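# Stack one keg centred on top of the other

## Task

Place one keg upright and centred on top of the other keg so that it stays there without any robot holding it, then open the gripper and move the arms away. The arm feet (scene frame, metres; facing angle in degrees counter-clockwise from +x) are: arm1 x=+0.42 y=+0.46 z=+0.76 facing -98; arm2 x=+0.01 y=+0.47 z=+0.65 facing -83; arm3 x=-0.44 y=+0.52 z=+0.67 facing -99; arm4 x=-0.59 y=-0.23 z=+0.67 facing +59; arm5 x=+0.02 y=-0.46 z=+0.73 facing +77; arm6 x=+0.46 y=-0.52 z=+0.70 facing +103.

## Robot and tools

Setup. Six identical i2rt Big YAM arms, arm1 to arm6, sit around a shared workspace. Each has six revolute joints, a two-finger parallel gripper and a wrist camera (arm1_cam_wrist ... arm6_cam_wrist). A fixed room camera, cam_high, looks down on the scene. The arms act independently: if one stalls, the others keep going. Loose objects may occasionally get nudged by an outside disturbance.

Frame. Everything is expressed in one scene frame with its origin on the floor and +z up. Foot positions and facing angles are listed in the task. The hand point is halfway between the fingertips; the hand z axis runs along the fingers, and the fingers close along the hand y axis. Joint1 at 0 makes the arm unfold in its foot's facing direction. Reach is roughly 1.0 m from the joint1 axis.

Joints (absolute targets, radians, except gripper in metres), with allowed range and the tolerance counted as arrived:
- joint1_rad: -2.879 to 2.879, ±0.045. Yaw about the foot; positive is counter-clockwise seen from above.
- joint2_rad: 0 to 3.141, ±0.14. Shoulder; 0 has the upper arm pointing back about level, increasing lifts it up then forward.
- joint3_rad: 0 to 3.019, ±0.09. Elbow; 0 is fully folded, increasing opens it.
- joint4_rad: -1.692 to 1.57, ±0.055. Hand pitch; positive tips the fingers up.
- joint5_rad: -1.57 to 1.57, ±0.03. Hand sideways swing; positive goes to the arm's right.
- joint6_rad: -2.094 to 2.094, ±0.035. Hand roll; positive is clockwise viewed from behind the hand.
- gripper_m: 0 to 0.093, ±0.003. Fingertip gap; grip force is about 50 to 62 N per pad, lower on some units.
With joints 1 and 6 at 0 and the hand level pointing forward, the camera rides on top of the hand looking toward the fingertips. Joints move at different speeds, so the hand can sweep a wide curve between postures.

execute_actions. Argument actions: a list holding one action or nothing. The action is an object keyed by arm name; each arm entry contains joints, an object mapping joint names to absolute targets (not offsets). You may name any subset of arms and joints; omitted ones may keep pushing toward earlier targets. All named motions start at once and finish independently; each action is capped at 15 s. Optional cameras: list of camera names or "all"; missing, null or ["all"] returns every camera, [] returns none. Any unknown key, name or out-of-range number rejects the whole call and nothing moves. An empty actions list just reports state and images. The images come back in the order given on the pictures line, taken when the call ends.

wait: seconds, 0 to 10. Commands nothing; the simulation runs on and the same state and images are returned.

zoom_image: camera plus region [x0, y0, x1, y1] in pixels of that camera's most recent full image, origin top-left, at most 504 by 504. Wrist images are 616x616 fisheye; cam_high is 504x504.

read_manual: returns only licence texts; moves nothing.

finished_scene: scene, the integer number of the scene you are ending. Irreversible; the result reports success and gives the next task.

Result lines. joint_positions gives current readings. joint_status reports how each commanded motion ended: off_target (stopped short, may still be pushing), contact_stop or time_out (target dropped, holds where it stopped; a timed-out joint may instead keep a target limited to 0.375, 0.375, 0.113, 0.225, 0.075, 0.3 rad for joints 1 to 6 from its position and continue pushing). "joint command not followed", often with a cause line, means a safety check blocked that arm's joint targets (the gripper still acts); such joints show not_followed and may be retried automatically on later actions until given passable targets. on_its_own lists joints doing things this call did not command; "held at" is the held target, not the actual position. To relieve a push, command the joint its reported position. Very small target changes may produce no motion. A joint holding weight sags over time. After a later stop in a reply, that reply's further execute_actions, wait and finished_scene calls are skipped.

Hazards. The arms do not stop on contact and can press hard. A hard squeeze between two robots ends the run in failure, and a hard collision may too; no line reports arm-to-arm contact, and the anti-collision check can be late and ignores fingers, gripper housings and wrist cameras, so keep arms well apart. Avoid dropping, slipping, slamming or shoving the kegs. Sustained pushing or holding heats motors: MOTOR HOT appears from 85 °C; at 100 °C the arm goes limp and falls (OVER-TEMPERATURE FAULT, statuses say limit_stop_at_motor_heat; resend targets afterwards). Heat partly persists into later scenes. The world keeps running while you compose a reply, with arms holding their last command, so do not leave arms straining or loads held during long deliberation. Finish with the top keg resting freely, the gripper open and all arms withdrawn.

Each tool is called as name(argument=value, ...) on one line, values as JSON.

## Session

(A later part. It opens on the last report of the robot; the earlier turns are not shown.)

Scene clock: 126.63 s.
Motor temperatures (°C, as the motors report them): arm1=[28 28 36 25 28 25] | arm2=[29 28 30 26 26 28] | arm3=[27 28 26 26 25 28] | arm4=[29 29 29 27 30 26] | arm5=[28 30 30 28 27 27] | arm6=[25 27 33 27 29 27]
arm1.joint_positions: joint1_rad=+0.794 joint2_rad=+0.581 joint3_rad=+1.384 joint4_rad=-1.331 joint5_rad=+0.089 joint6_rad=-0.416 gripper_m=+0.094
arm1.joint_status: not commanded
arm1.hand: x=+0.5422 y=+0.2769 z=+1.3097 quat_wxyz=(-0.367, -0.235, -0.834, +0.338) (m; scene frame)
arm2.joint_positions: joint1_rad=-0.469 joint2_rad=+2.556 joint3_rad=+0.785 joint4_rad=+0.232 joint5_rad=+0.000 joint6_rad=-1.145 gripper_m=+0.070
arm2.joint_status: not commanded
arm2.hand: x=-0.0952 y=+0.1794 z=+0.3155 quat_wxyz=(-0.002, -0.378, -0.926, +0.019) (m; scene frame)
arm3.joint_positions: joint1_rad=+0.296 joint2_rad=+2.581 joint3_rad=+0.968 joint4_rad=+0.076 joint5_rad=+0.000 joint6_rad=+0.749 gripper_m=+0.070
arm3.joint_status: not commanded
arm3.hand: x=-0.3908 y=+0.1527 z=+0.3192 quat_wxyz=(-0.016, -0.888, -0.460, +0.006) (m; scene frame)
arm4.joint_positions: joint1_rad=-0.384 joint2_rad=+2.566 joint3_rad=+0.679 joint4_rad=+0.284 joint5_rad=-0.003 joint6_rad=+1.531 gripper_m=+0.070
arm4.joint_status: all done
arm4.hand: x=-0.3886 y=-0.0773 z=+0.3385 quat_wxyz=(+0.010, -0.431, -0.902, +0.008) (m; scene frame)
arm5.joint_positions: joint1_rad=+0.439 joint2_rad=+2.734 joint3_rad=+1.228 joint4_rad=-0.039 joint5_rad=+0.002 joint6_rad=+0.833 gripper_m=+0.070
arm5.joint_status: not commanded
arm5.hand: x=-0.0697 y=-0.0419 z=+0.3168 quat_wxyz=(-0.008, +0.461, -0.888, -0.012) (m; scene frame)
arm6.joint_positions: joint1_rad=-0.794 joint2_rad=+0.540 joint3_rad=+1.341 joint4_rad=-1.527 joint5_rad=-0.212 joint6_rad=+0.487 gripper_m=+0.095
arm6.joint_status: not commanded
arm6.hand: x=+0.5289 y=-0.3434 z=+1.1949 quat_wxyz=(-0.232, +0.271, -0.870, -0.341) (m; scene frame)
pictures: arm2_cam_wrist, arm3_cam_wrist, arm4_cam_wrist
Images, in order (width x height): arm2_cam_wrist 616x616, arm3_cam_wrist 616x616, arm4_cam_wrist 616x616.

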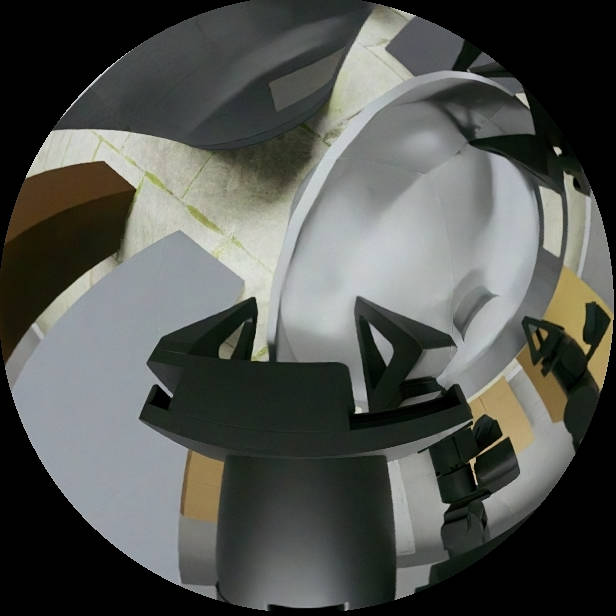

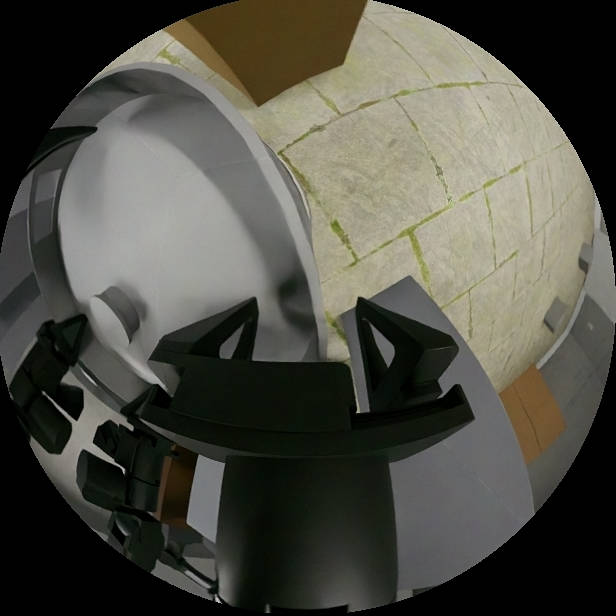

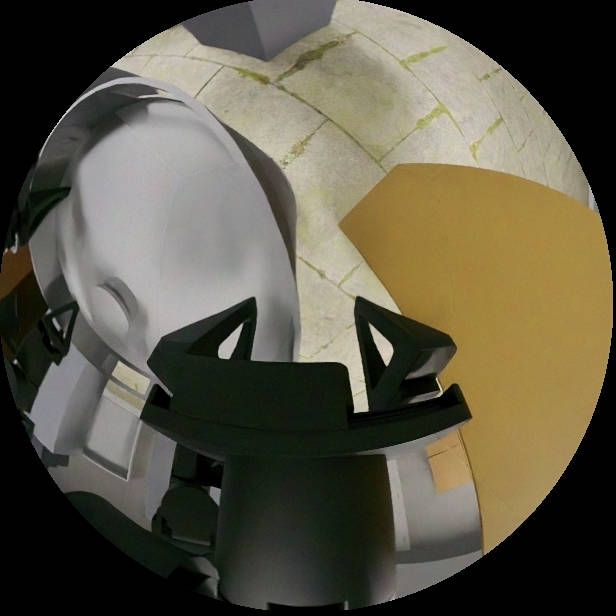

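execute_actions(actions=[{"arm2":{"joints":{"joint2_rad":2.535,"joint3_rad":0.752,"joint4_rad":0.212}},"arm3":{"joints":{"joint2_rad":2.56,"joint3_rad":0.933,"joint4_rad":0.058}},"arm4":{"joints":{"joint2_rad":2.61,"joint3_rad":0.72,"joint4_rad":0.325}},"arm5":{"joints":{"joint2_rad":2.715,"joint3_rad":1.199,"joint4_rad":-0.05}}}], cameras=[])

execute_actions(actions=[{"arm2":{"joints":{"gripper_m":0}},"arm3":{"joints":{"gripper_m":0}},"arm4":{"joints":{"gripper_m":0}},"arm5":{"joints":{"gripper_m":0}}}], cameras=["arm4_cam_wrist","arm2_cam_wrist","arm3_cam_wrist","arm5_cam_wrist"])

Scene clock: 134.60 s.
Motor temperatures (°C, as the motors report them): arm1=[28 28 36 25 28 25] | arm2=[29 28 30 26 26 28] | arm3=[27 28 26 26 25 28] | arm4=[29 30 29 27 30 26] | arm5=[28 30 30 28 27 27] | arm6=[25 27 33 27 29 27]
arm1.joint_positions: joint1_rad=+0.794 joint2_rad=+0.581 joint3_rad=+1.384 joint4_rad=-1.331 joint5_rad=+0.089 joint6_rad=-0.416 gripper_m=+0.094
arm1.joint_status: not commanded
arm1.hand: x=+0.5422 y=+0.2769 z=+1.3097 quat_wxyz=(-0.367, -0.235, -0.834, +0.338) (m; scene frame)
arm2.joint_positions: joint1_rad=-0.469 joint2_rad=+2.556 joint3_rad=+0.763 joint4_rad=+0.223 joint5_rad=+0.000 joint6_rad=-1.145 gripper_m=+0.070
arm2.joint_status: all done
arm2.hand: x=-0.0898 y=+0.1943 z=+0.3170 quat_wxyz=(-0.001, -0.378, -0.926, +0.004) (m; scene frame)
arm3.joint_positions: joint1_rad=+0.296 joint2_rad=+2.581 joint3_rad=+0.933 joint4_rad=+0.071 joint5_rad=+0.000 joint6_rad=+0.749 gripper_m=+0.070
arm3.joint_status: all done
arm3.hand: x=-0.3940 y=+0.1756 z=+0.3199 quat_wxyz=(+0.003, -0.888, -0.460, -0.001) (m; scene frame)
arm4.joint_positions: joint1_rad=-0.384 joint2_rad=+2.605 joint3_rad=+0.719 joint4_rad=+0.316 joint5_rad=-0.003 joint6_rad=+1.531 gripper_m=+0.070
arm4.joint_status: all done
arm4.hand: x=-0.3777 y=-0.0691 z=+0.3244 quat_wxyz=(+0.003, -0.432, -0.902, -0.007) (m; scene frame)
arm5.joint_positions: joint1_rad=+0.439 joint2_rad=+2.731 joint3_rad=+1.201 joint4_rad=-0.042 joint5_rad=+0.002 joint6_rad=+0.833 gripper_m=+0.070
arm5.joint_status: all done
arm5.hand: x=-0.0663 y=-0.0572 z=+0.3173 quat_wxyz=(-0.004, +0.461, -0.888, +0.001) (m; scene frame)
arm6.joint_positions: joint1_rad=-0.794 joint2_rad=+0.540 joint3_rad=+1.341 joint4_rad=-1.527 joint5_rad=-0.212 joint6_rad=+0.487 gripper_m=+0.095
arm6.joint_status: not commanded
arm6.hand: x=+0.5289 y=-0.3434 z=+1.1949 quat_wxyz=(-0.232, +0.271, -0.870, -0.341) (m; scene frame)
pictures: none
No camera images: the call's "cameras" was empty. Leave "cameras" out to get every camera's image.

Scene clock: 135.43 s.
Motor temperatures (°C, as the motors report them): arm1=[28 28 36 25 28 25] | arm2=[29 28 30 26 26 28] | arm3=[27 28 26 26 25 28] | arm4=[29 30 29 27 30 26] | arm5=[28 30 30 28 27 27] | arm6=[25 27 33 27 29 27]
arm1.joint_positions: joint1_rad=+0.794 joint2_rad=+0.581 joint3_rad=+1.384 joint4_rad=-1.331 joint5_rad=+0.089 joint6_rad=-0.416 gripper_m=+0.094
arm1.joint_status: not commanded
arm1.hand: x=+0.5422 y=+0.2769 z=+1.3097 quat_wxyz=(-0.367, -0.235, -0.834, +0.338) (m; scene frame)
arm2.joint_positions: joint1_rad=-0.468 joint2_rad=+2.556 joint3_rad=+0.757 joint4_rad=+0.218 joint5_rad=-0.003 joint6_rad=-1.116 gripper_m=+0.002
arm2.joint_status: all done
arm2.hand: x=-0.0874 y=+0.1987 z=+0.3175 quat_wxyz=(-0.003, -0.391, -0.920, -0.002) (m; scene frame)
arm3.joint_positions: joint1_rad=+0.301 joint2_rad=+2.580 joint3_rad=+0.944 joint4_rad=+0.071 joint5_rad=-0.020 joint6_rad=+0.798 gripper_m=+0.002
arm3.joint_status: all done
arm3.hand: x=-0.3879 y=+0.1691 z=+0.3200 quat_wxyz=(-0.006, -0.898, -0.440, -0.008) (m; scene frame)
arm4.joint_positions: joint1_rad=-0.384 joint2_rad=+2.611 joint3_rad=+0.713 joint4_rad=+0.319 joint5_rad=-0.003 joint6_rad=+1.531 gripper_m=+0.002
arm4.joint_status: all done
arm4.hand: x=-0.3824 y=-0.0726 z=+0.3236 quat_wxyz=(+0.005, -0.431, -0.902, -0.002) (m; scene frame)
arm5.joint_positions: joint1_rad=+0.448 joint2_rad=+2.728 joint3_rad=+1.209 joint4_rad=-0.040 joint5_rad=-0.001 joint6_rad=+0.790 gripper_m=+0.001
arm5.joint_status: all done
arm5.hand: x=-0.0720 y=-0.0509 z=+0.3189 quat_wxyz=(-0.005, +0.483, -0.875, -0.006) (m; scene frame)
arm6.joint_positions: joint1_rad=-0.794 joint2_rad=+0.540 joint3_rad=+1.341 joint4_rad=-1.527 joint5_rad=-0.212 joint6_rad=+0.487 gripper_m=+0.095
arm6.joint_status: not commanded
arm6.hand: x=+0.5289 y=-0.3434 z=+1.1949 quat_wxyz=(-0.232, +0.271, -0.870, -0.341) (m; scene frame)
pictures: arm2_cam_wrist, arm3_cam_wrist, arm4_cam_wrist, arm5_cam_wrist
Images, in order (width x height): arm2_cam_wrist 616x616, arm3_cam_wrist 616x616, arm4_cam_wrist 616x616, arm5_cam_wrist 616x616.

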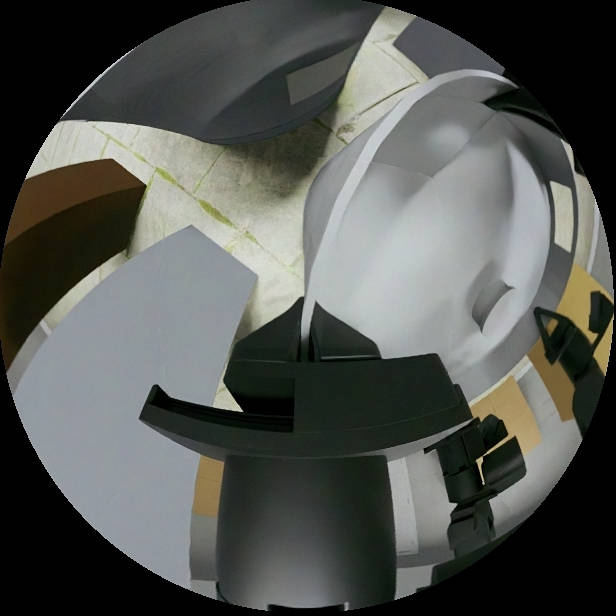

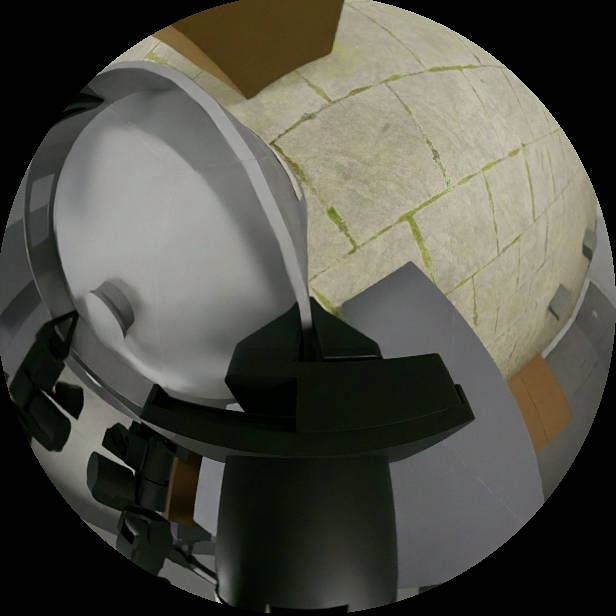

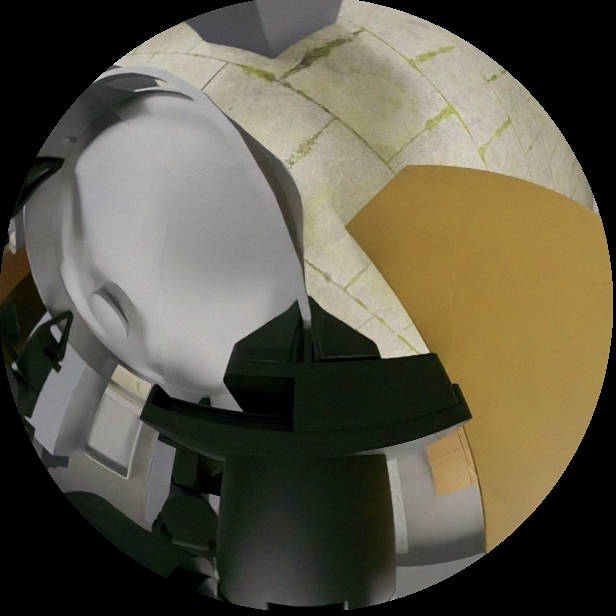

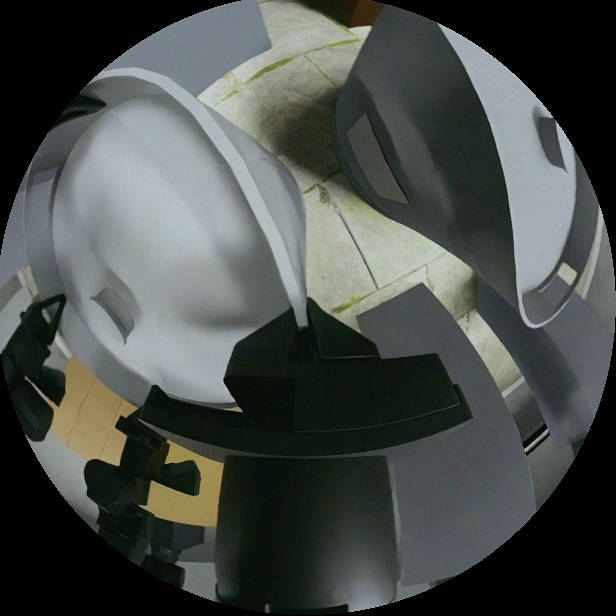

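execute_actions(actions=[{"arm2":{"joints":{"joint2_rad":2.355,"joint3_rad":0.66,"joint4_rad":0.124,"joint6_rad":-1.116}},"arm3":{"joints":{"joint1_rad":0.301,"joint2_rad":2.396,"joint3_rad":0.85,"joint4_rad":-0.025,"joint6_rad":0.798}},"arm4":{"joints":{"joint2_rad":2.412,"joint3_rad":0.608,"joint4_rad":0.233}},"arm5":{"joints":{"joint1_rad":0.448,"joint2_rad":2.571,"joint3_rad":1.112,"joint4_rad":-0.112,"joint6_rad":0.79}}}], cameras=["cam_high","arm2_cam_wrist"])

Scene clock: 144.73 s.
Motor temperatures (°C, as the motors report them): arm1=[28 28 36 25 28 25] | arm2=[29 28 30 26 26 28] | arm3=[27 28 26 26 25 28] | arm4=[29 30 29 27 30 26] | arm5=[28 31 29 28 27 27] | arm6=[25 27 34 27 29 27]
arm1.joint_positions: joint1_rad=+0.794 joint2_rad=+0.581 joint3_rad=+1.384 joint4_rad=-1.331 joint5_rad=+0.089 joint6_rad=-0.416 gripper_m=+0.094
arm1.joint_status: not commanded
arm1.hand: x=+0.5422 y=+0.2769 z=+1.3097 quat_wxyz=(-0.367, -0.235, -0.834, +0.338) (m; scene frame)
arm2.joint_positions: joint1_rad=-0.468 joint2_rad=+2.455 joint3_rad=+0.709 joint4_rad=+0.152 joint5_rad=-0.001 joint6_rad=-1.112 gripper_m=+0.002
arm2.joint_status: all done
arm2.hand: x=-0.0877 y=+0.1995 z=+0.3484 quat_wxyz=(-0.001, -0.393, -0.920, -0.008) (m; scene frame)
arm3.joint_positions: joint1_rad=+0.305 joint2_rad=+2.482 joint3_rad=+0.888 joint4_rad=+0.020 joint5_rad=-0.013 joint6_rad=+0.813 gripper_m=+0.002
arm3.joint_status: all done
arm3.hand: x=-0.3881 y=+0.1708 z=+0.3536 quat_wxyz=(+0.000, -0.900, -0.436, -0.006) (m; scene frame)
arm4.joint_positions: joint1_rad=-0.384 joint2_rad=+2.500 joint3_rad=+0.653 joint4_rad=+0.258 joint5_rad=-0.009 joint6_rad=+1.531 gripper_m=+0.002
arm4.joint_status: all done
arm4.hand: x=-0.3834 y=-0.0723 z=+0.3571 quat_wxyz=(+0.010, -0.431, -0.902, +0.000) (m; scene frame)
arm5.joint_positions: joint1_rad=+0.448 joint2_rad=+2.647 joint3_rad=+1.155 joint4_rad=-0.071 joint5_rad=-0.002 joint6_rad=+0.784 gripper_m=+0.001
arm5.joint_status: all done
arm5.hand: x=-0.0724 y=-0.0506 z=+0.3493 quat_wxyz=(-0.004, +0.486, -0.874, -0.003) (m; scene frame)
arm6.joint_positions: joint1_rad=-0.794 joint2_rad=+0.540 joint3_rad=+1.341 joint4_rad=-1.527 joint5_rad=-0.212 joint6_rad=+0.487 gripper_m=+0.095
arm6.joint_status: not commanded
arm6.hand: x=+0.5289 y=-0.3434 z=+1.1949 quat_wxyz=(-0.232, +0.271, -0.870, -0.341) (m; scene frame)
pictures: arm2_cam_wrist, cam_high
Images, in order (width x height): arm2_cam_wrist 616x616, cam_high 504x504.

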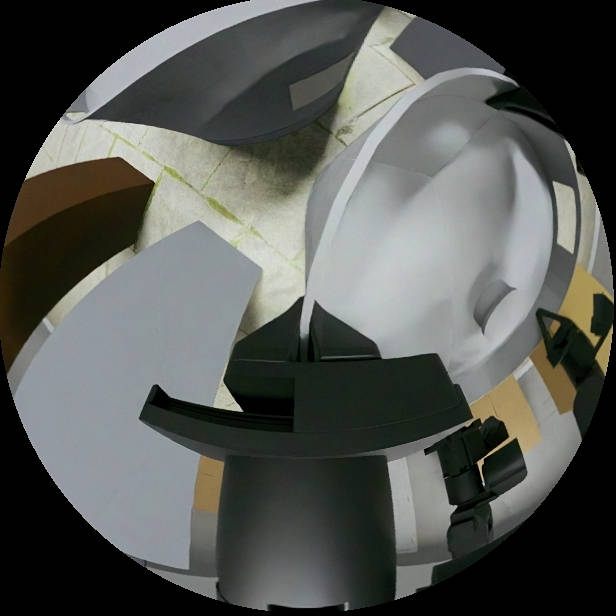

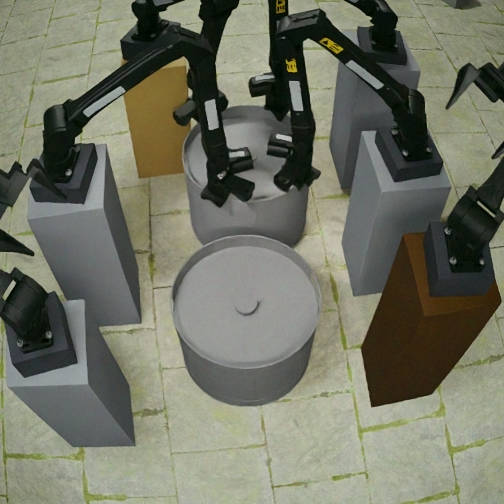

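execute_actions(actions=[{"arm2":{"joints":{"joint2_rad":2.02,"joint3_rad":0.58,"joint4_rad":-0.049}},"arm3":{"joints":{"joint2_rad":2.085,"joint3_rad":0.787,"joint4_rad":-0.163}},"arm4":{"joints":{"joint2_rad":2.075,"joint3_rad":0.505,"joint4_rad":0.06}},"arm5":{"joints":{"joint2_rad":2.27,"joint3_rad":1.034,"joint4_rad":-0.203}}}], cameras=[])

execute_actions(actions=[{"arm2":{"joints":{"joint2_rad":1.715,"joint3_rad":0.567,"joint4_rad":-0.315}},"arm3":{"joints":{"joint2_rad":1.83,"joint3_rad":0.763,"joint4_rad":-0.37}},"arm4":{"joints":{"joint2_rad":1.735,"joint3_rad":0.48,"joint4_rad":-0.225}},"arm5":{"joints":{"joint2_rad":2.05,"joint3_rad":0.974,"joint4_rad":-0.349}}}], cameras=["cam_high","arm2_cam_wrist"])

Scene clock: 154.30 s.
Motor temperatures (°C, as the motors report them): arm1=[28 28 36 25 28 25] | arm2=[29 29 31 26 26 28] | arm3=[27 29 27 26 25 28] | arm4=[29 31 30 27 30 26] | arm5=[28 32 29 28 27 27] | arm6=[25 27 34 27 29 27]
arm1.joint_positions: joint1_rad=+0.794 joint2_rad=+0.581 joint3_rad=+1.384 joint4_rad=-1.331 joint5_rad=+0.089 joint6_rad=-0.416 gripper_m=+0.094
arm1.joint_status: not commanded
arm1.hand: x=+0.5422 y=+0.2769 z=+1.3097 quat_wxyz=(-0.367, -0.235, -0.834, +0.338) (m; scene frame)
arm2.joint_positions: joint1_rad=-0.468 joint2_rad=+2.199 joint3_rad=+0.610 joint4_rad=-0.001 joint5_rad=+0.031 joint6_rad=-1.115 gripper_m=+0.002
arm2.joint_status: joint2_rad time_out (moved -0.256 of -0.435); the others done
arm2.hand: x=-0.0933 y=+0.2000 z=+0.4215 quat_wxyz=(+0.015, -0.391, -0.920, -0.006) (m; scene frame)
arm3.joint_positions: joint1_rad=+0.306 joint2_rad=+2.200 joint3_rad=+0.773 joint4_rad=-0.148 joint5_rad=+0.017 joint6_rad=+0.807 gripper_m=+0.002
arm3.joint_status: all done
arm3.hand: x=-0.3929 y=+0.1699 z=+0.4453 quat_wxyz=(+0.005, -0.899, -0.438, +0.008) (m; scene frame)
arm4.joint_positions: joint1_rad=-0.382 joint2_rad=+2.170 joint3_rad=+0.514 joint4_rad=+0.067 joint5_rad=-0.022 joint6_rad=+1.529 gripper_m=+0.002
arm4.joint_status: all done
arm4.hand: x=-0.3873 y=-0.0730 z=+0.4461 quat_wxyz=(+0.015, -0.430, -0.903, -0.003) (m; scene frame)
arm5.joint_positions: joint1_rad=+0.444 joint2_rad=+2.457 joint3_rad=+1.043 joint4_rad=-0.144 joint5_rad=-0.033 joint6_rad=+0.768 gripper_m=+0.001
arm5.joint_status: joint2_rad time_out (moved -0.190 of -0.377); joint4_rad time_out (moved -0.073 of -0.132); the others done
arm5.on_its_own: joint2_rad is held at +2.436, not at your +2.270, since a time_out
arm5.hand: x=-0.0767 y=-0.0499 z=+0.4198 quat_wxyz=(+0.010, +0.491, -0.871, -0.010) (m; scene frame)
arm6.joint_positions: joint1_rad=-0.794 joint2_rad=+0.540 joint3_rad=+1.341 joint4_rad=-1.527 joint5_rad=-0.212 joint6_rad=+0.487 gripper_m=+0.095
arm6.joint_status: not commanded
arm6.hand: x=+0.5289 y=-0.3434 z=+1.1949 quat_wxyz=(-0.232, +0.271, -0.870, -0.341) (m; scene frame)
pictures: none
joint command not followed: on one or more control steps a check withheld the commanded joint targets of the arm2 arm, and it was not sent them on those steps.
cause: the commanded joint targets would bring a part of the robot too close to another arm (this arm's wrist (the part past joint 4) and the other arm's wrist (the part past joint 4)); next, command targets that bring no part of the robot closer to that arm.
joint command not followed: on one or more control steps a check withheld the commanded joint targets of the arm5 arm, and it was not sent them on those steps.
cause: the commanded joint targets would bring a part of the robot too close to another arm (this arm's wrist (the part past joint 4) and the other arm's wrist (the part past joint 4)); next, command targets that bring no part of the robot closer to that arm.
No camera images: the call's "cameras" was empty. Leave "cameras" out to get every camera's image.

not run: a stop came earlier in this reply.

execute_actions(actions=[{"arm2":{"joints":{"joint2_rad":2.02,"joint3_rad":0.555,"joint4_rad":-0.06}},"arm5":{"joints":{"joint2_rad":2.28,"joint3_rad":0.99,"joint4_rad":-0.215}}}], cameras=["cam_high"])

Scene clock: 159.57 s.
Motor temperatures (°C, as the motors report them): arm1=[28 28 37 25 28 25] | arm2=[29 29 31 26 27 28] | arm3=[27 29 27 26 25 28] | arm4=[29 31 30 27 30 26] | arm5=[28 32 29 28 28 27] | arm6=[25 27 34 27 29 27]
arm1.joint_positions: joint1_rad=+0.794 joint2_rad=+0.581 joint3_rad=+1.384 joint4_rad=-1.331 joint5_rad=+0.089 joint6_rad=-0.416 gripper_m=+0.094
arm1.joint_status: not commanded
arm1.hand: x=+0.5422 y=+0.2769 z=+1.3097 quat_wxyz=(-0.367, -0.235, -0.834, +0.338) (m; scene frame)
arm2.joint_positions: joint1_rad=-0.467 joint2_rad=+2.121 joint3_rad=+0.578 joint4_rad=-0.037 joint5_rad=-0.012 joint6_rad=-1.115 gripper_m=+0.002
arm2.joint_status: all done
arm2.hand: x=-0.0857 y=+0.1992 z=+0.4424 quat_wxyz=(-0.007, -0.391, -0.920, -0.002) (m; scene frame)
arm3.joint_positions: joint1_rad=+0.307 joint2_rad=+2.199 joint3_rad=+0.774 joint4_rad=-0.148 joint5_rad=-0.022 joint6_rad=+0.808 gripper_m=+0.002
arm3.joint_status: not commanded
arm3.hand: x=-0.3855 y=+0.1698 z=+0.4456 quat_wxyz=(-0.002, -0.898, -0.439, -0.010) (m; scene frame)
arm4.joint_positions: joint1_rad=-0.382 joint2_rad=+2.156 joint3_rad=+0.514 joint4_rad=+0.070 joint5_rad=+0.008 joint6_rad=+1.529 gripper_m=+0.002
arm4.joint_status: not commanded
arm4.hand: x=-0.3797 y=-0.0739 z=+0.4493 quat_wxyz=(-0.002, -0.430, -0.903, -0.003) (m; scene frame)
arm5.joint_positions: joint1_rad=+0.439 joint2_rad=+2.386 joint3_rad=+1.006 joint4_rad=-0.181 joint5_rad=+0.007 joint6_rad=+0.771 gripper_m=+0.001
arm5.joint_status: all done
arm5.hand: x=-0.0679 y=-0.0502 z=+0.4452 quat_wxyz=(-0.008, +0.488, -0.873, -0.003) (m; scene frame)
arm6.joint_positions: joint1_rad=-0.794 joint2_rad=+0.540 joint3_rad=+1.341 joint4_rad=-1.527 joint5_rad=-0.212 joint6_rad=+0.487 gripper_m=+0.095
arm6.joint_status: not commanded
arm6.hand: x=+0.5289 y=-0.3434 z=+1.1949 quat_wxyz=(-0.232, +0.271, -0.870, -0.341) (m; scene frame)
pictures: cam_high
Images, in order (width x height): cam_high 504x504.

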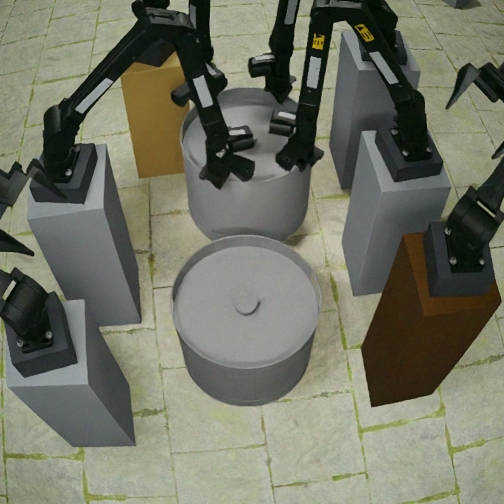

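Level again. Continuing, with less elbow bias.

execute_actions(actions=[{"arm2":{"joints":{"joint2_rad":1.70,"joint3_rad":0.535,"joint4_rad":-0.33}},"arm3":{"joints":{"joint2_rad":1.82,"joint3_rad":0.745,"joint4_rad":-0.38}},"arm4":{"joints":{"joint2_rad":1.73,"joint3_rad":0.465,"joint4_rad":-0.235}},"arm5":{"joints":{"joint2_rad":2.055,"joint3_rad":0.935,"joint4_rad":-0.37}}}], cameras=[])

execute_actions(actions=[{"arm2":{"joints":{"joint2_rad":1.39,"joint3_rad":0.595,"joint4_rad":-0.675}},"arm3":{"joints":{"joint2_rad":1.56,"joint3_rad":0.775,"joint4_rad":-0.655}},"arm4":{"joints":{"joint2_rad":1.37,"joint3_rad":0.51,"joint4_rad":-0.617}},"arm5":{"joints":{"joint2_rad":1.815,"joint3_rad":0.93,"joint4_rad":-0.575}}}], cameras=["cam_high","arm2_cam_wrist"])

Scene clock: 165.03 s.
Motor temperatures (°C, as the motors report them): arm1=[28 28 37 25 28 25] | arm2=[29 30 31 26 26 28] | arm3=[27 29 27 26 25 28] | arm4=[29 31 30 27 30 26] | arm5=[28 32 29 28 28 27] | arm6=[25 27 34 27 29 27]
arm1.joint_positions: joint1_rad=+0.794 joint2_rad=+0.581 joint3_rad=+1.384 joint4_rad=-1.331 joint5_rad=+0.089 joint6_rad=-0.416 gripper_m=+0.094
arm1.joint_status: not commanded
arm1.hand: x=+0.5422 y=+0.2769 z=+1.3097 quat_wxyz=(-0.367, -0.235, -0.834, +0.338) (m; scene frame)
arm2.joint_positions: joint1_rad=-0.467 joint2_rad=+1.795 joint3_rad=+0.533 joint4_rad=-0.312 joint5_rad=-0.007 joint6_rad=-1.117 gripper_m=+0.002
arm2.joint_status: all done
arm2.hand: x=-0.0872 y=+0.1981 z=+0.5273 quat_wxyz=(-0.005, -0.390, -0.921, +0.002) (m; scene frame)
arm3.joint_positions: joint1_rad=+0.307 joint2_rad=+1.923 joint3_rad=+0.718 joint4_rad=-0.364 joint5_rad=-0.020 joint6_rad=+0.808 gripper_m=+0.002
arm3.joint_status: all done
arm3.hand: x=-0.3860 y=+0.1713 z=+0.5324 quat_wxyz=(-0.003, -0.898, -0.439, -0.009) (m; scene frame)
arm4.joint_positions: joint1_rad=-0.381 joint2_rad=+1.788 joint3_rad=+0.449 joint4_rad=-0.217 joint5_rad=+0.004 joint6_rad=+1.529 gripper_m=+0.002
arm4.joint_status: all done
arm4.hand: x=-0.3798 y=-0.0733 z=+0.5357 quat_wxyz=(-0.004, -0.429, -0.903, -0.011) (m; scene frame)
arm5.joint_positions: joint1_rad=+0.437 joint2_rad=+2.154 joint3_rad=+0.930 joint4_rad=-0.338 joint5_rad=+0.007 joint6_rad=+0.768 gripper_m=+0.001
arm5.joint_status: all done
arm5.hand: x=-0.0677 y=-0.0497 z=+0.5297 quat_wxyz=(-0.008, +0.489, -0.872, -0.003) (m; scene frame)
arm6.joint_positions: joint1_rad=-0.794 joint2_rad=+0.540 joint3_rad=+1.341 joint4_rad=-1.527 joint5_rad=-0.212 joint6_rad=+0.487 gripper_m=+0.095
arm6.joint_status: not commanded
arm6.hand: x=+0.5289 y=-0.3434 z=+1.1949 quat_wxyz=(-0.232, +0.271, -0.870, -0.341) (m; scene frame)
pictures: none
No camera images: the call's "cameras" was empty. Leave "cameras" out to get every camera's image.

Scene clock: 166.13 s.
Motor temperatures (°C, as the motors report them): arm1=[28 28 37 25 28 25] | arm2=[29 30 31 26 26 28] | arm3=[27 29 27 26 25 28] | arm4=[29 31 30 27 30 26] | arm5=[28 32 29 28 27 27] | arm6=[25 27 34 27 29 27]
arm1.joint_positions: joint1_rad=+0.794 joint2_rad=+0.581 joint3_rad=+1.384 joint4_rad=-1.331 joint5_rad=+0.089 joint6_rad=-0.416 gripper_m=+0.094
arm1.joint_status: not commanded
arm1.hand: x=+0.5422 y=+0.2769 z=+1.3097 quat_wxyz=(-0.367, -0.235, -0.834, +0.338) (m; scene frame)
arm2.joint_positions: joint1_rad=-0.467 joint2_rad=+1.470 joint3_rad=+0.550 joint4_rad=-0.631 joint5_rad=-0.003 joint6_rad=-1.122 gripper_m=+0.003
arm2.joint_status: all done
arm2.hand: x=-0.0878 y=+0.1992 z=+0.6169 quat_wxyz=(-0.004, -0.388, -0.922, +0.013) (m; scene frame)
arm3.joint_positions: joint1_rad=+0.307 joint2_rad=+1.658 joint3_rad=+0.724 joint4_rad=-0.636 joint5_rad=-0.022 joint6_rad=+0.803 gripper_m=+0.002
arm3.joint_status: all done
arm3.hand: x=-0.3861 y=+0.1744 z=+0.6214 quat_wxyz=(-0.004, -0.898, -0.441, -0.010) (m; scene frame)
arm4.joint_positions: joint1_rad=-0.377 joint2_rad=+1.420 joint3_rad=+0.463 joint4_rad=-0.574 joint5_rad=+0.001 joint6_rad=+1.528 gripper_m=+0.002
arm4.joint_status: all done
arm4.hand: x=-0.3800 y=-0.0725 z=+0.6250 quat_wxyz=(-0.008, -0.428, -0.904, -0.023) (m; scene frame)
arm5.joint_positions: joint1_rad=+0.433 joint2_rad=+1.918 joint3_rad=+0.908 joint4_rad=-0.546 joint5_rad=+0.010 joint6_rad=+0.761 gripper_m=+0.001
arm5.joint_status: all done
arm5.hand: x=-0.0666 y=-0.0476 z=+0.6197 quat_wxyz=(-0.010, +0.490, -0.872, -0.005) (m; scene frame)
arm6.joint_positions: joint1_rad=-0.794 joint2_rad=+0.540 joint3_rad=+1.341 joint4_rad=-1.527 joint5_rad=-0.212 joint6_rad=+0.487 gripper_m=+0.095
arm6.joint_status: not commanded
arm6.hand: x=+0.5289 y=-0.3434 z=+1.1949 quat_wxyz=(-0.232, +0.271, -0.870, -0.341) (m; scene frame)
pictures: arm2_cam_wrist, cam_high
Images, in order (width x height): arm2_cam_wrist 616x616, cam_high 504x504.

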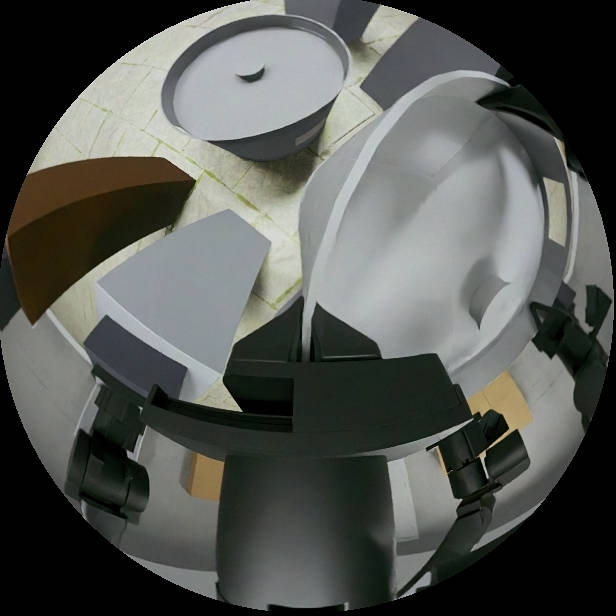

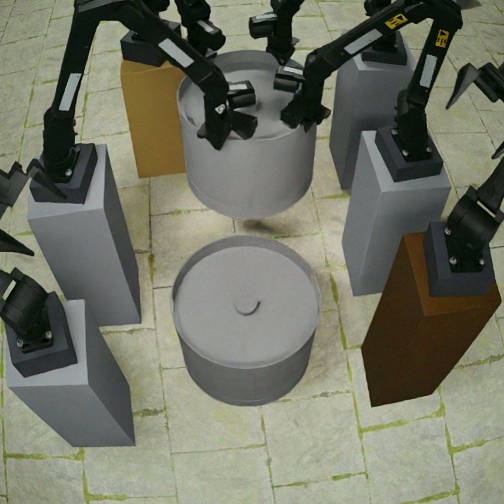

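execute_actions(actions=[{"arm2":{"joints":{"joint2_rad":1.165,"joint3_rad":0.735,"joint4_rad":-1.0}},"arm3":{"joints":{"joint2_rad":1.36,"joint3_rad":0.88,"joint4_rad":-0.94}},"arm4":{"joints":{"joint2_rad":1.125,"joint3_rad":0.645,"joint4_rad":-0.985}},"arm5":{"joints":{"joint2_rad":1.61,"joint3_rad":0.99,"joint4_rad":-0.81}}}], cameras=["arm5_cam_wrist","arm2_cam_wrist"])

execute_actions(actions=[{"arm2":{"joints":{"joint1_rad":-0.052,"joint2_rad":1.16,"joint3_rad":0.725,"joint4_rad":-1.0,"joint6_rad":-0.698}},"arm3":{"joints":{"joint1_rad":0.597,"joint2_rad":1.46,"joint3_rad":1.007,"joint4_rad":-0.945,"joint6_rad":1.094}},"arm4":{"joints":{"joint1_rad":-0.613,"joint2_rad":1.37,"joint3_rad":0.885,"joint4_rad":-0.945,"joint6_rad":1.297}},"arm5":{"joints":{"joint1_rad":0.157,"joint2_rad":1.572,"joint3_rad":0.93,"joint4_rad":-0.79,"joint6_rad":0.497}}}], cameras=["cam_high"])

Scene clock: 185.90 s.
Motor temperatures (°C, as the motors report them): arm1=[28 28 37 26 28 25] | arm2=[29 29 35 26 26 28] | arm3=[27 29 30 26 26 28] | arm4=[29 31 34 27 30 26] | arm5=[28 33 31 28 27 27] | arm6=[25 27 34 27 29 27]
arm1.joint_positions: joint1_rad=+0.794 joint2_rad=+0.581 joint3_rad=+1.384 joint4_rad=-1.331 joint5_rad=+0.089 joint6_rad=-0.416 gripper_m=+0.094
arm1.joint_status: not commanded
arm1.hand: x=+0.5422 y=+0.2769 z=+1.3097 quat_wxyz=(-0.367, -0.235, -0.834, +0.338) (m; scene frame)
arm2.joint_positions: joint1_rad=-0.467 joint2_rad=+1.256 joint3_rad=+0.657 joint4_rad=-0.943 joint5_rad=-0.007 joint6_rad=-1.121 gripper_m=+0.003
arm2.joint_status: joint4_rad time_out (moved -0.312 of -0.369); the others done
arm2.on_its_own: joint4_rad reads -0.943 and still pushes toward -1.000 since a time_out
arm2.hand: x=-0.0886 y=+0.1956 z=+0.7032 quat_wxyz=(-0.006, -0.388, -0.922, +0.018) (m; scene frame)
arm3.joint_positions: joint1_rad=+0.307 joint2_rad=+1.452 joint3_rad=+0.792 joint4_rad=-0.900 joint5_rad=-0.021 joint6_rad=+0.805 gripper_m=+0.002
arm3.joint_status: all done
arm3.hand: x=-0.3863 y=+0.1754 z=+0.7071 quat_wxyz=(-0.008, -0.898, -0.440, -0.008) (m; scene frame)
arm4.joint_positions: joint1_rad=-0.376 joint2_rad=+1.168 joint3_rad=+0.564 joint4_rad=-0.927 joint5_rad=+0.000 joint6_rad=+1.530 gripper_m=+0.002
arm4.joint_status: joint4_rad time_out (moved -0.353 of -0.411); the others done
arm4.on_its_own: joint4_rad reads -0.927 and still pushes toward -0.985 since a time_out
arm4.hand: x=-0.3821 y=-0.0743 z=+0.7106 quat_wxyz=(-0.008, -0.428, -0.904, -0.023) (m; scene frame)
arm5.joint_positions: joint1_rad=+0.434 joint2_rad=+1.711 joint3_rad=+0.925 joint4_rad=-0.760 joint5_rad=+0.011 joint6_rad=+0.761 gripper_m=+0.001
arm5.joint_status: all done
arm5.hand: x=-0.0668 y=-0.0509 z=+0.7056 quat_wxyz=(-0.012, +0.490, -0.871, -0.010) (m; scene frame)
arm6.joint_positions: joint1_rad=-0.794 joint2_rad=+0.540 joint3_rad=+1.341 joint4_rad=-1.527 joint5_rad=-0.212 joint6_rad=+0.487 gripper_m=+0.095
arm6.joint_status: not commanded
arm6.hand: x=+0.5289 y=-0.3434 z=+1.1949 quat_wxyz=(-0.232, +0.271, -0.870, -0.341) (m; scene frame)
pictures: arm2_cam_wrist, arm5_cam_wrist
Images, in order (width x height): arm2_cam_wrist 616x616, arm5_cam_wrist 616x616.

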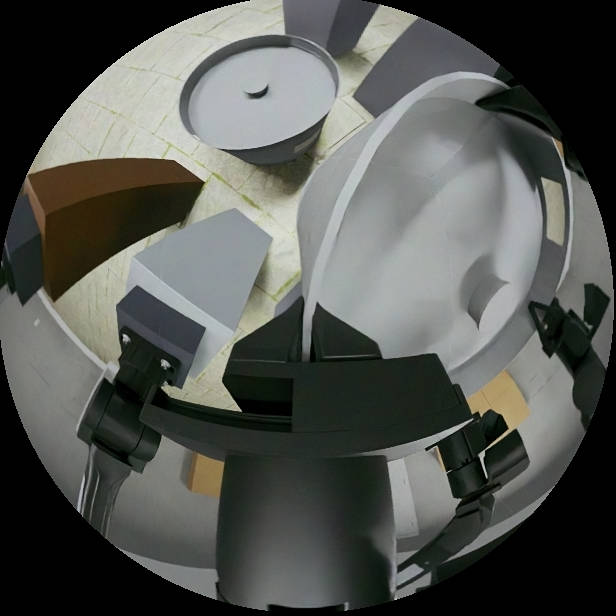

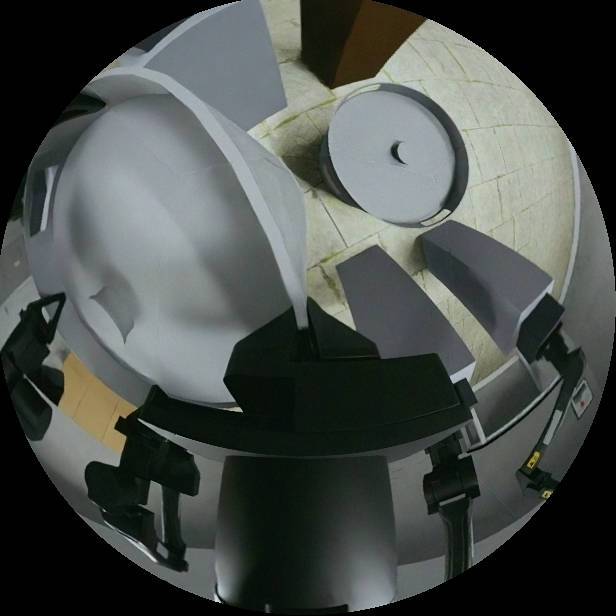

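not run: a stop came earlier in this reply.

execute_actions(actions=[{"arm2":{"joints":{"joint1_rad":-0.052,"joint2_rad":1.16,"joint3_rad":0.73,"joint4_rad":-0.965,"joint6_rad":-0.698}},"arm3":{"joints":{"joint1_rad":0.597,"joint2_rad":1.46,"joint3_rad":1.007,"joint4_rad":-0.925,"joint6_rad":1.094}},"arm4":{"joints":{"joint1_rad":-0.613,"joint2_rad":1.37,"joint3_rad":0.885,"joint4_rad":-0.92,"joint6_rad":1.297}},"arm5":{"joints":{"joint1_rad":0.157,"joint2_rad":1.572,"joint3_rad":0.94,"joint4_rad":-0.765,"joint6_rad":0.497}}}], cameras=["cam_high"])

execute_actions(actions=[{"arm2":{"joints":{"joint1_rad":0.311,"joint2_rad":1.266,"joint3_rad":0.84,"joint4_rad":-0.96,"joint6_rad":-0.335}},"arm3":{"joints":{"joint1_rad":0.812,"joint2_rad":1.605,"joint3_rad":1.23,"joint4_rad":-0.98,"joint6_rad":1.309}},"arm4":{"joints":{"joint1_rad":-0.74,"joint2_rad":1.59,"joint3_rad":1.195,"joint4_rad":-0.98,"joint6_rad":1.169}},"arm5":{"joints":{"joint1_rad":-0.133,"joint2_rad":1.596,"joint3_rad":0.98,"joint4_rad":-0.775,"joint6_rad":0.208}}}], cameras=["cam_high"])

Scene clock: 194.33 s.
Motor temperatures (°C, as the motors report them): arm1=[28 28 37 26 28 25] | arm2=[29 29 38 26 26 28] | arm3=[27 29 33 26 26 28] | arm4=[29 30 37 27 30 26] | arm5=[28 33 33 28 27 27] | arm6=[25 27 34 27 29 27]
arm1.joint_positions: joint1_rad=+0.794 joint2_rad=+0.581 joint3_rad=+1.384 joint4_rad=-1.331 joint5_rad=+0.089 joint6_rad=-0.416 gripper_m=+0.094
arm1.joint_status: not commanded
arm1.hand: x=+0.5422 y=+0.2769 z=+1.3097 quat_wxyz=(-0.367, -0.235, -0.834, +0.338) (m; scene frame)
arm2.joint_positions: joint1_rad=-0.061 joint2_rad=+1.259 joint3_rad=+0.650 joint4_rad=-0.956 joint5_rad=-0.008 joint6_rad=-0.717 gripper_m=+0.002
arm2.joint_status: all done
arm2.hand: x=+0.0278 y=+0.1857 z=+0.7001 quat_wxyz=(-0.007, -0.387, -0.922, +0.004) (m; scene frame)
arm3.joint_positions: joint1_rad=+0.606 joint2_rad=+1.564 joint3_rad=+0.905 joint4_rad=-0.897 joint5_rad=-0.026 joint6_rad=+1.101 gripper_m=+0.002
arm3.joint_status: joint3_rad time_out (moved +0.113 of +0.215); the others done
arm3.on_its_own: joint3_rad reads +0.905 and still pushes toward +1.007 since a time_out
arm3.hand: x=-0.2676 y=+0.1671 z=+0.7022 quat_wxyz=(-0.007, -0.897, -0.441, -0.012) (m; scene frame)
arm4.joint_positions: joint1_rad=-0.606 joint2_rad=+1.451 joint3_rad=+0.804 joint4_rad=-0.885 joint5_rad=-0.001 joint6_rad=+1.296 gripper_m=+0.002
arm4.joint_status: all done
arm4.hand: x=-0.2621 y=-0.0858 z=+0.7066 quat_wxyz=(-0.011, -0.426, -0.904, -0.020) (m; scene frame)
arm5.joint_positions: joint1_rad=+0.146 joint2_rad=+1.699 joint3_rad=+0.886 joint4_rad=-0.740 joint5_rad=+0.015 joint6_rad=+0.469 gripper_m=+0.001
arm5.joint_status: all done
arm5.hand: x=+0.0526 y=-0.0567 z=+0.7006 quat_wxyz=(-0.015, +0.492, -0.870, -0.003) (m; scene frame)
arm6.joint_positions: joint1_rad=-0.794 joint2_rad=+0.540 joint3_rad=+1.341 joint4_rad=-1.527 joint5_rad=-0.212 joint6_rad=+0.487 gripper_m=+0.095
arm6.joint_status: not commanded
arm6.hand: x=+0.5289 y=-0.3434 z=+1.1949 quat_wxyz=(-0.232, +0.271, -0.870, -0.341) (m; scene frame)
pictures: cam_high
Images, in order (width x height): cam_high 504x504.

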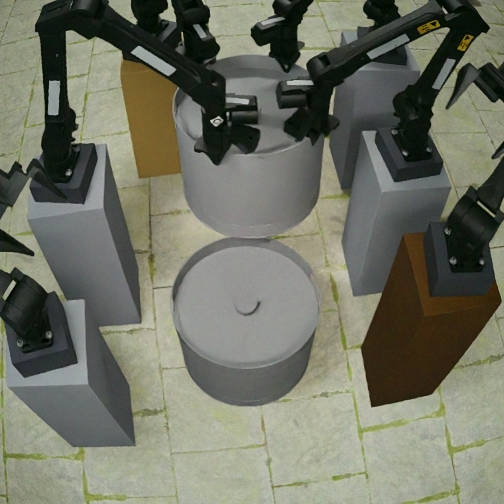

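not run: a stop came earlier in this reply.

execute_actions(actions=[{"arm2":{"joints":{"joint1_rad":0.311,"joint2_rad":1.255,"joint3_rad":0.855,"joint4_rad":-0.97,"joint6_rad":-0.335}},"arm3":{"joints":{"joint1_rad":0.812,"joint2_rad":1.60,"joint3_rad":1.255,"joint4_rad":-0.985,"joint6_rad":1.309}},"arm4":{"joints":{"joint1_rad":-0.74,"joint2_rad":1.585,"joint3_rad":1.205,"joint4_rad":-0.985,"joint6_rad":1.169}},"arm5":{"joints":{"joint1_rad":-0.133,"joint2_rad":1.58,"joint3_rad":0.985,"joint4_rad":-0.78,"joint6_rad":0.195}}}], cameras=["cam_high"])

Scene clock: 202.40 s.
Motor temperatures (°C, as the motors report them): arm1=[28 28 37 26 28 25] | arm2=[29 29 40 26 26 28] | arm3=[27 30 36 26 26 28] | arm4=[29 31 39 27 30 26] | arm5=[28 34 34 28 27 27] | arm6=[25 27 34 27 29 27]
arm1.joint_positions: joint1_rad=+0.794 joint2_rad=+0.581 joint3_rad=+1.384 joint4_rad=-1.331 joint5_rad=+0.089 joint6_rad=-0.416 gripper_m=+0.094
arm1.joint_status: not commanded
arm1.hand: x=+0.5422 y=+0.2769 z=+1.3097 quat_wxyz=(-0.367, -0.235, -0.834, +0.338) (m; scene frame)
arm2.joint_positions: joint1_rad=+0.271 joint2_rad=+1.336 joint3_rad=+0.720 joint4_rad=-0.906 joint5_rad=-0.014 joint6_rad=-0.388 gripper_m=+0.002
arm2.joint_status: joint3_rad time_out (moved +0.070 of +0.205); joint4_rad time_out (moved +0.050 of -0.014); joint6_rad time_out (moved +0.330 of +0.382); the others done
arm2.on_its_own: joint3_rad reads +0.720 and still pushes toward +0.832 since a time_out; joint4_rad reads -0.906 and still pushes toward -0.970 since a time_out; joint6_rad reads -0.388 and still pushes toward -0.335 since a time_out
arm2.hand: x=+0.1350 y=+0.1721 z=+0.7010 quat_wxyz=(-0.024, -0.385, -0.922, +0.015) (m; scene frame)
arm3.joint_positions: joint1_rad=+0.813 joint2_rad=+1.711 joint3_rad=+1.122 joint4_rad=-0.971 joint5_rad=-0.013 joint6_rad=+1.309 gripper_m=+0.002
arm3.joint_status: joint3_rad time_out (moved +0.217 of +0.350); the others done
arm3.on_its_own: joint3_rad reads +1.122 and still pushes toward +1.235 since a time_out
arm3.hand: x=-0.1585 y=+0.1535 z=+0.7103 quat_wxyz=(-0.004, -0.897, -0.441, -0.007) (m; scene frame)
arm4.joint_positions: joint1_rad=-0.739 joint2_rad=+1.673 joint3_rad=+1.092 joint4_rad=-0.957 joint5_rad=-0.008 joint6_rad=+1.162 gripper_m=+0.002
arm4.joint_status: joint3_rad time_out (moved +0.287 of +0.401); the others done
arm4.on_its_own: joint3_rad reads +1.092 and still pushes toward +1.204 since a time_out
arm4.hand: x=-0.1534 y=-0.1024 z=+0.7124 quat_wxyz=(-0.008, -0.425, -0.905, -0.019) (m; scene frame)
arm5.joint_positions: joint1_rad=-0.128 joint2_rad=+1.717 joint3_rad=+0.907 joint4_rad=-0.734 joint5_rad=+0.002 joint6_rad=+0.187 gripper_m=+0.001
arm5.joint_status: all done
arm5.hand: x=+0.1619 y=-0.0709 z=+0.6997 quat_wxyz=(-0.014, +0.495, -0.869, -0.007) (m; scene frame)
arm6.joint_positions: joint1_rad=-0.794 joint2_rad=+0.540 joint3_rad=+1.341 joint4_rad=-1.527 joint5_rad=-0.212 joint6_rad=+0.487 gripper_m=+0.095
arm6.joint_status: not commanded
arm6.hand: x=+0.5289 y=-0.3434 z=+1.1949 quat_wxyz=(-0.232, +0.271, -0.870, -0.341) (m; scene frame)
pictures: cam_high
joint command not followed: on one or more control steps a check withheld the commanded joint targets of the arm2 arm, and it was not sent them on those steps.
cause: the commanded joint targets would bring a part of the robot too close to another arm (this arm's wrist (the part past joint 4) and the other arm's wrist (the part past joint 4)); next, command targets that bring no part of the robot closer to that arm.
Images, in order (width x height): cam_high 504x504.

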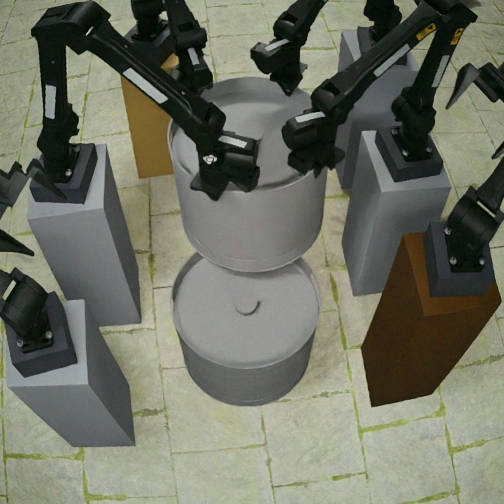

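execute_actions(actions=[{"arm2":{"joints":{"joint1_rad":0.575,"joint2_rad":1.41,"joint3_rad":1.03,"joint4_rad":-0.96,"joint6_rad":-0.09}},"arm3":{"joints":{"joint1_rad":0.965,"joint2_rad":1.79,"joint3_rad":1.53,"joint4_rad":-1.085,"joint6_rad":1.463}},"arm4":{"joints":{"joint1_rad":-0.82,"joint2_rad":1.83,"joint3_rad":1.575,"joint4_rad":-1.105,"joint6_rad":1.089}},"arm5":{"joints":{"joint1_rad":-0.395,"joint2_rad":1.65,"joint3_rad":1.11,"joint4_rad":-0.81,"joint6_rad":-0.06}}}], cameras=["cam_high"])

Scene clock: 210.30 s.
Motor temperatures (°C, as the motors report them): arm1=[28 28 38 26 28 25] | arm2=[29 29 43 27 26 28] | arm3=[27 30 38 26 26 28] | arm4=[29 32 41 27 30 26] | arm5=[28 34 35 28 27 27] | arm6=[25 27 34 27 29 27]
arm1.joint_positions: joint1_rad=+0.794 joint2_rad=+0.581 joint3_rad=+1.384 joint4_rad=-1.331 joint5_rad=+0.089 joint6_rad=-0.416 gripper_m=+0.094
arm1.joint_status: not commanded
arm1.hand: x=+0.5422 y=+0.2769 z=+1.3097 quat_wxyz=(-0.367, -0.235, -0.834, +0.338) (m; scene frame)
arm2.joint_positions: joint1_rad=+0.552 joint2_rad=+1.529 joint3_rad=+0.934 joint4_rad=-0.920 joint5_rad=-0.009 joint6_rad=-0.097 gripper_m=+0.002
arm2.joint_status: joint3_rad time_out (moved +0.215 of +0.310); the others done
arm2.on_its_own: joint3_rad reads +0.934 and still pushes toward +1.030 since a time_out
arm2.hand: x=+0.2623 y=+0.1548 z=+0.7052 quat_wxyz=(-0.028, -0.390, -0.920, +0.013) (m; scene frame)
arm3.joint_positions: joint1_rad=+0.980 joint2_rad=+1.920 joint3_rad=+1.426 joint4_rad=-1.058 joint5_rad=-0.026 joint6_rad=+1.483 gripper_m=+0.002
arm3.joint_status: joint3_rad time_out (moved +0.304 of +0.408); the others done
arm3.on_its_own: joint3_rad reads +1.426 and still pushes toward +1.530 since a time_out
arm3.hand: x=-0.0314 y=+0.1430 z=+0.7083 quat_wxyz=(-0.004, -0.899, -0.438, -0.015) (m; scene frame)
arm4.joint_positions: joint1_rad=-0.820 joint2_rad=+1.938 joint3_rad=+1.479 joint4_rad=-1.077 joint5_rad=-0.001 joint6_rad=+1.093 gripper_m=+0.002
arm4.joint_status: joint3_rad time_out (moved +0.387 of +0.483); the others done
arm4.on_its_own: joint3_rad reads +1.479 and still pushes toward +1.575 since a time_out
arm4.hand: x=-0.0296 y=-0.1160 z=+0.7126 quat_wxyz=(-0.012, -0.431, -0.902, -0.016) (m; scene frame)
arm5.joint_positions: joint1_rad=-0.395 joint2_rad=+1.785 joint3_rad=+1.032 joint4_rad=-0.767 joint5_rad=+0.014 joint6_rad=-0.069 gripper_m=+0.001
arm5.joint_status: all done
arm5.hand: x=+0.2875 y=-0.0857 z=+0.7073 quat_wxyz=(-0.029, +0.490, -0.871, -0.004) (m; scene frame)
arm6.joint_positions: joint1_rad=-0.794 joint2_rad=+0.540 joint3_rad=+1.341 joint4_rad=-1.527 joint5_rad=-0.212 joint6_rad=+0.487 gripper_m=+0.095
arm6.joint_status: not commanded
arm6.hand: x=+0.5289 y=-0.3434 z=+1.1949 quat_wxyz=(-0.232, +0.271, -0.870, -0.341) (m; scene frame)
pictures: cam_high
Images, in order (width x height): cam_high 504x504.

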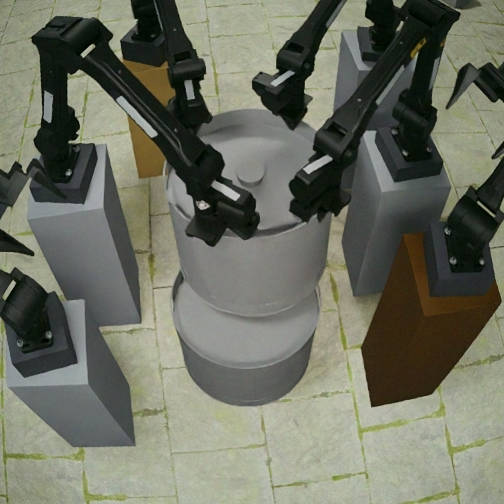

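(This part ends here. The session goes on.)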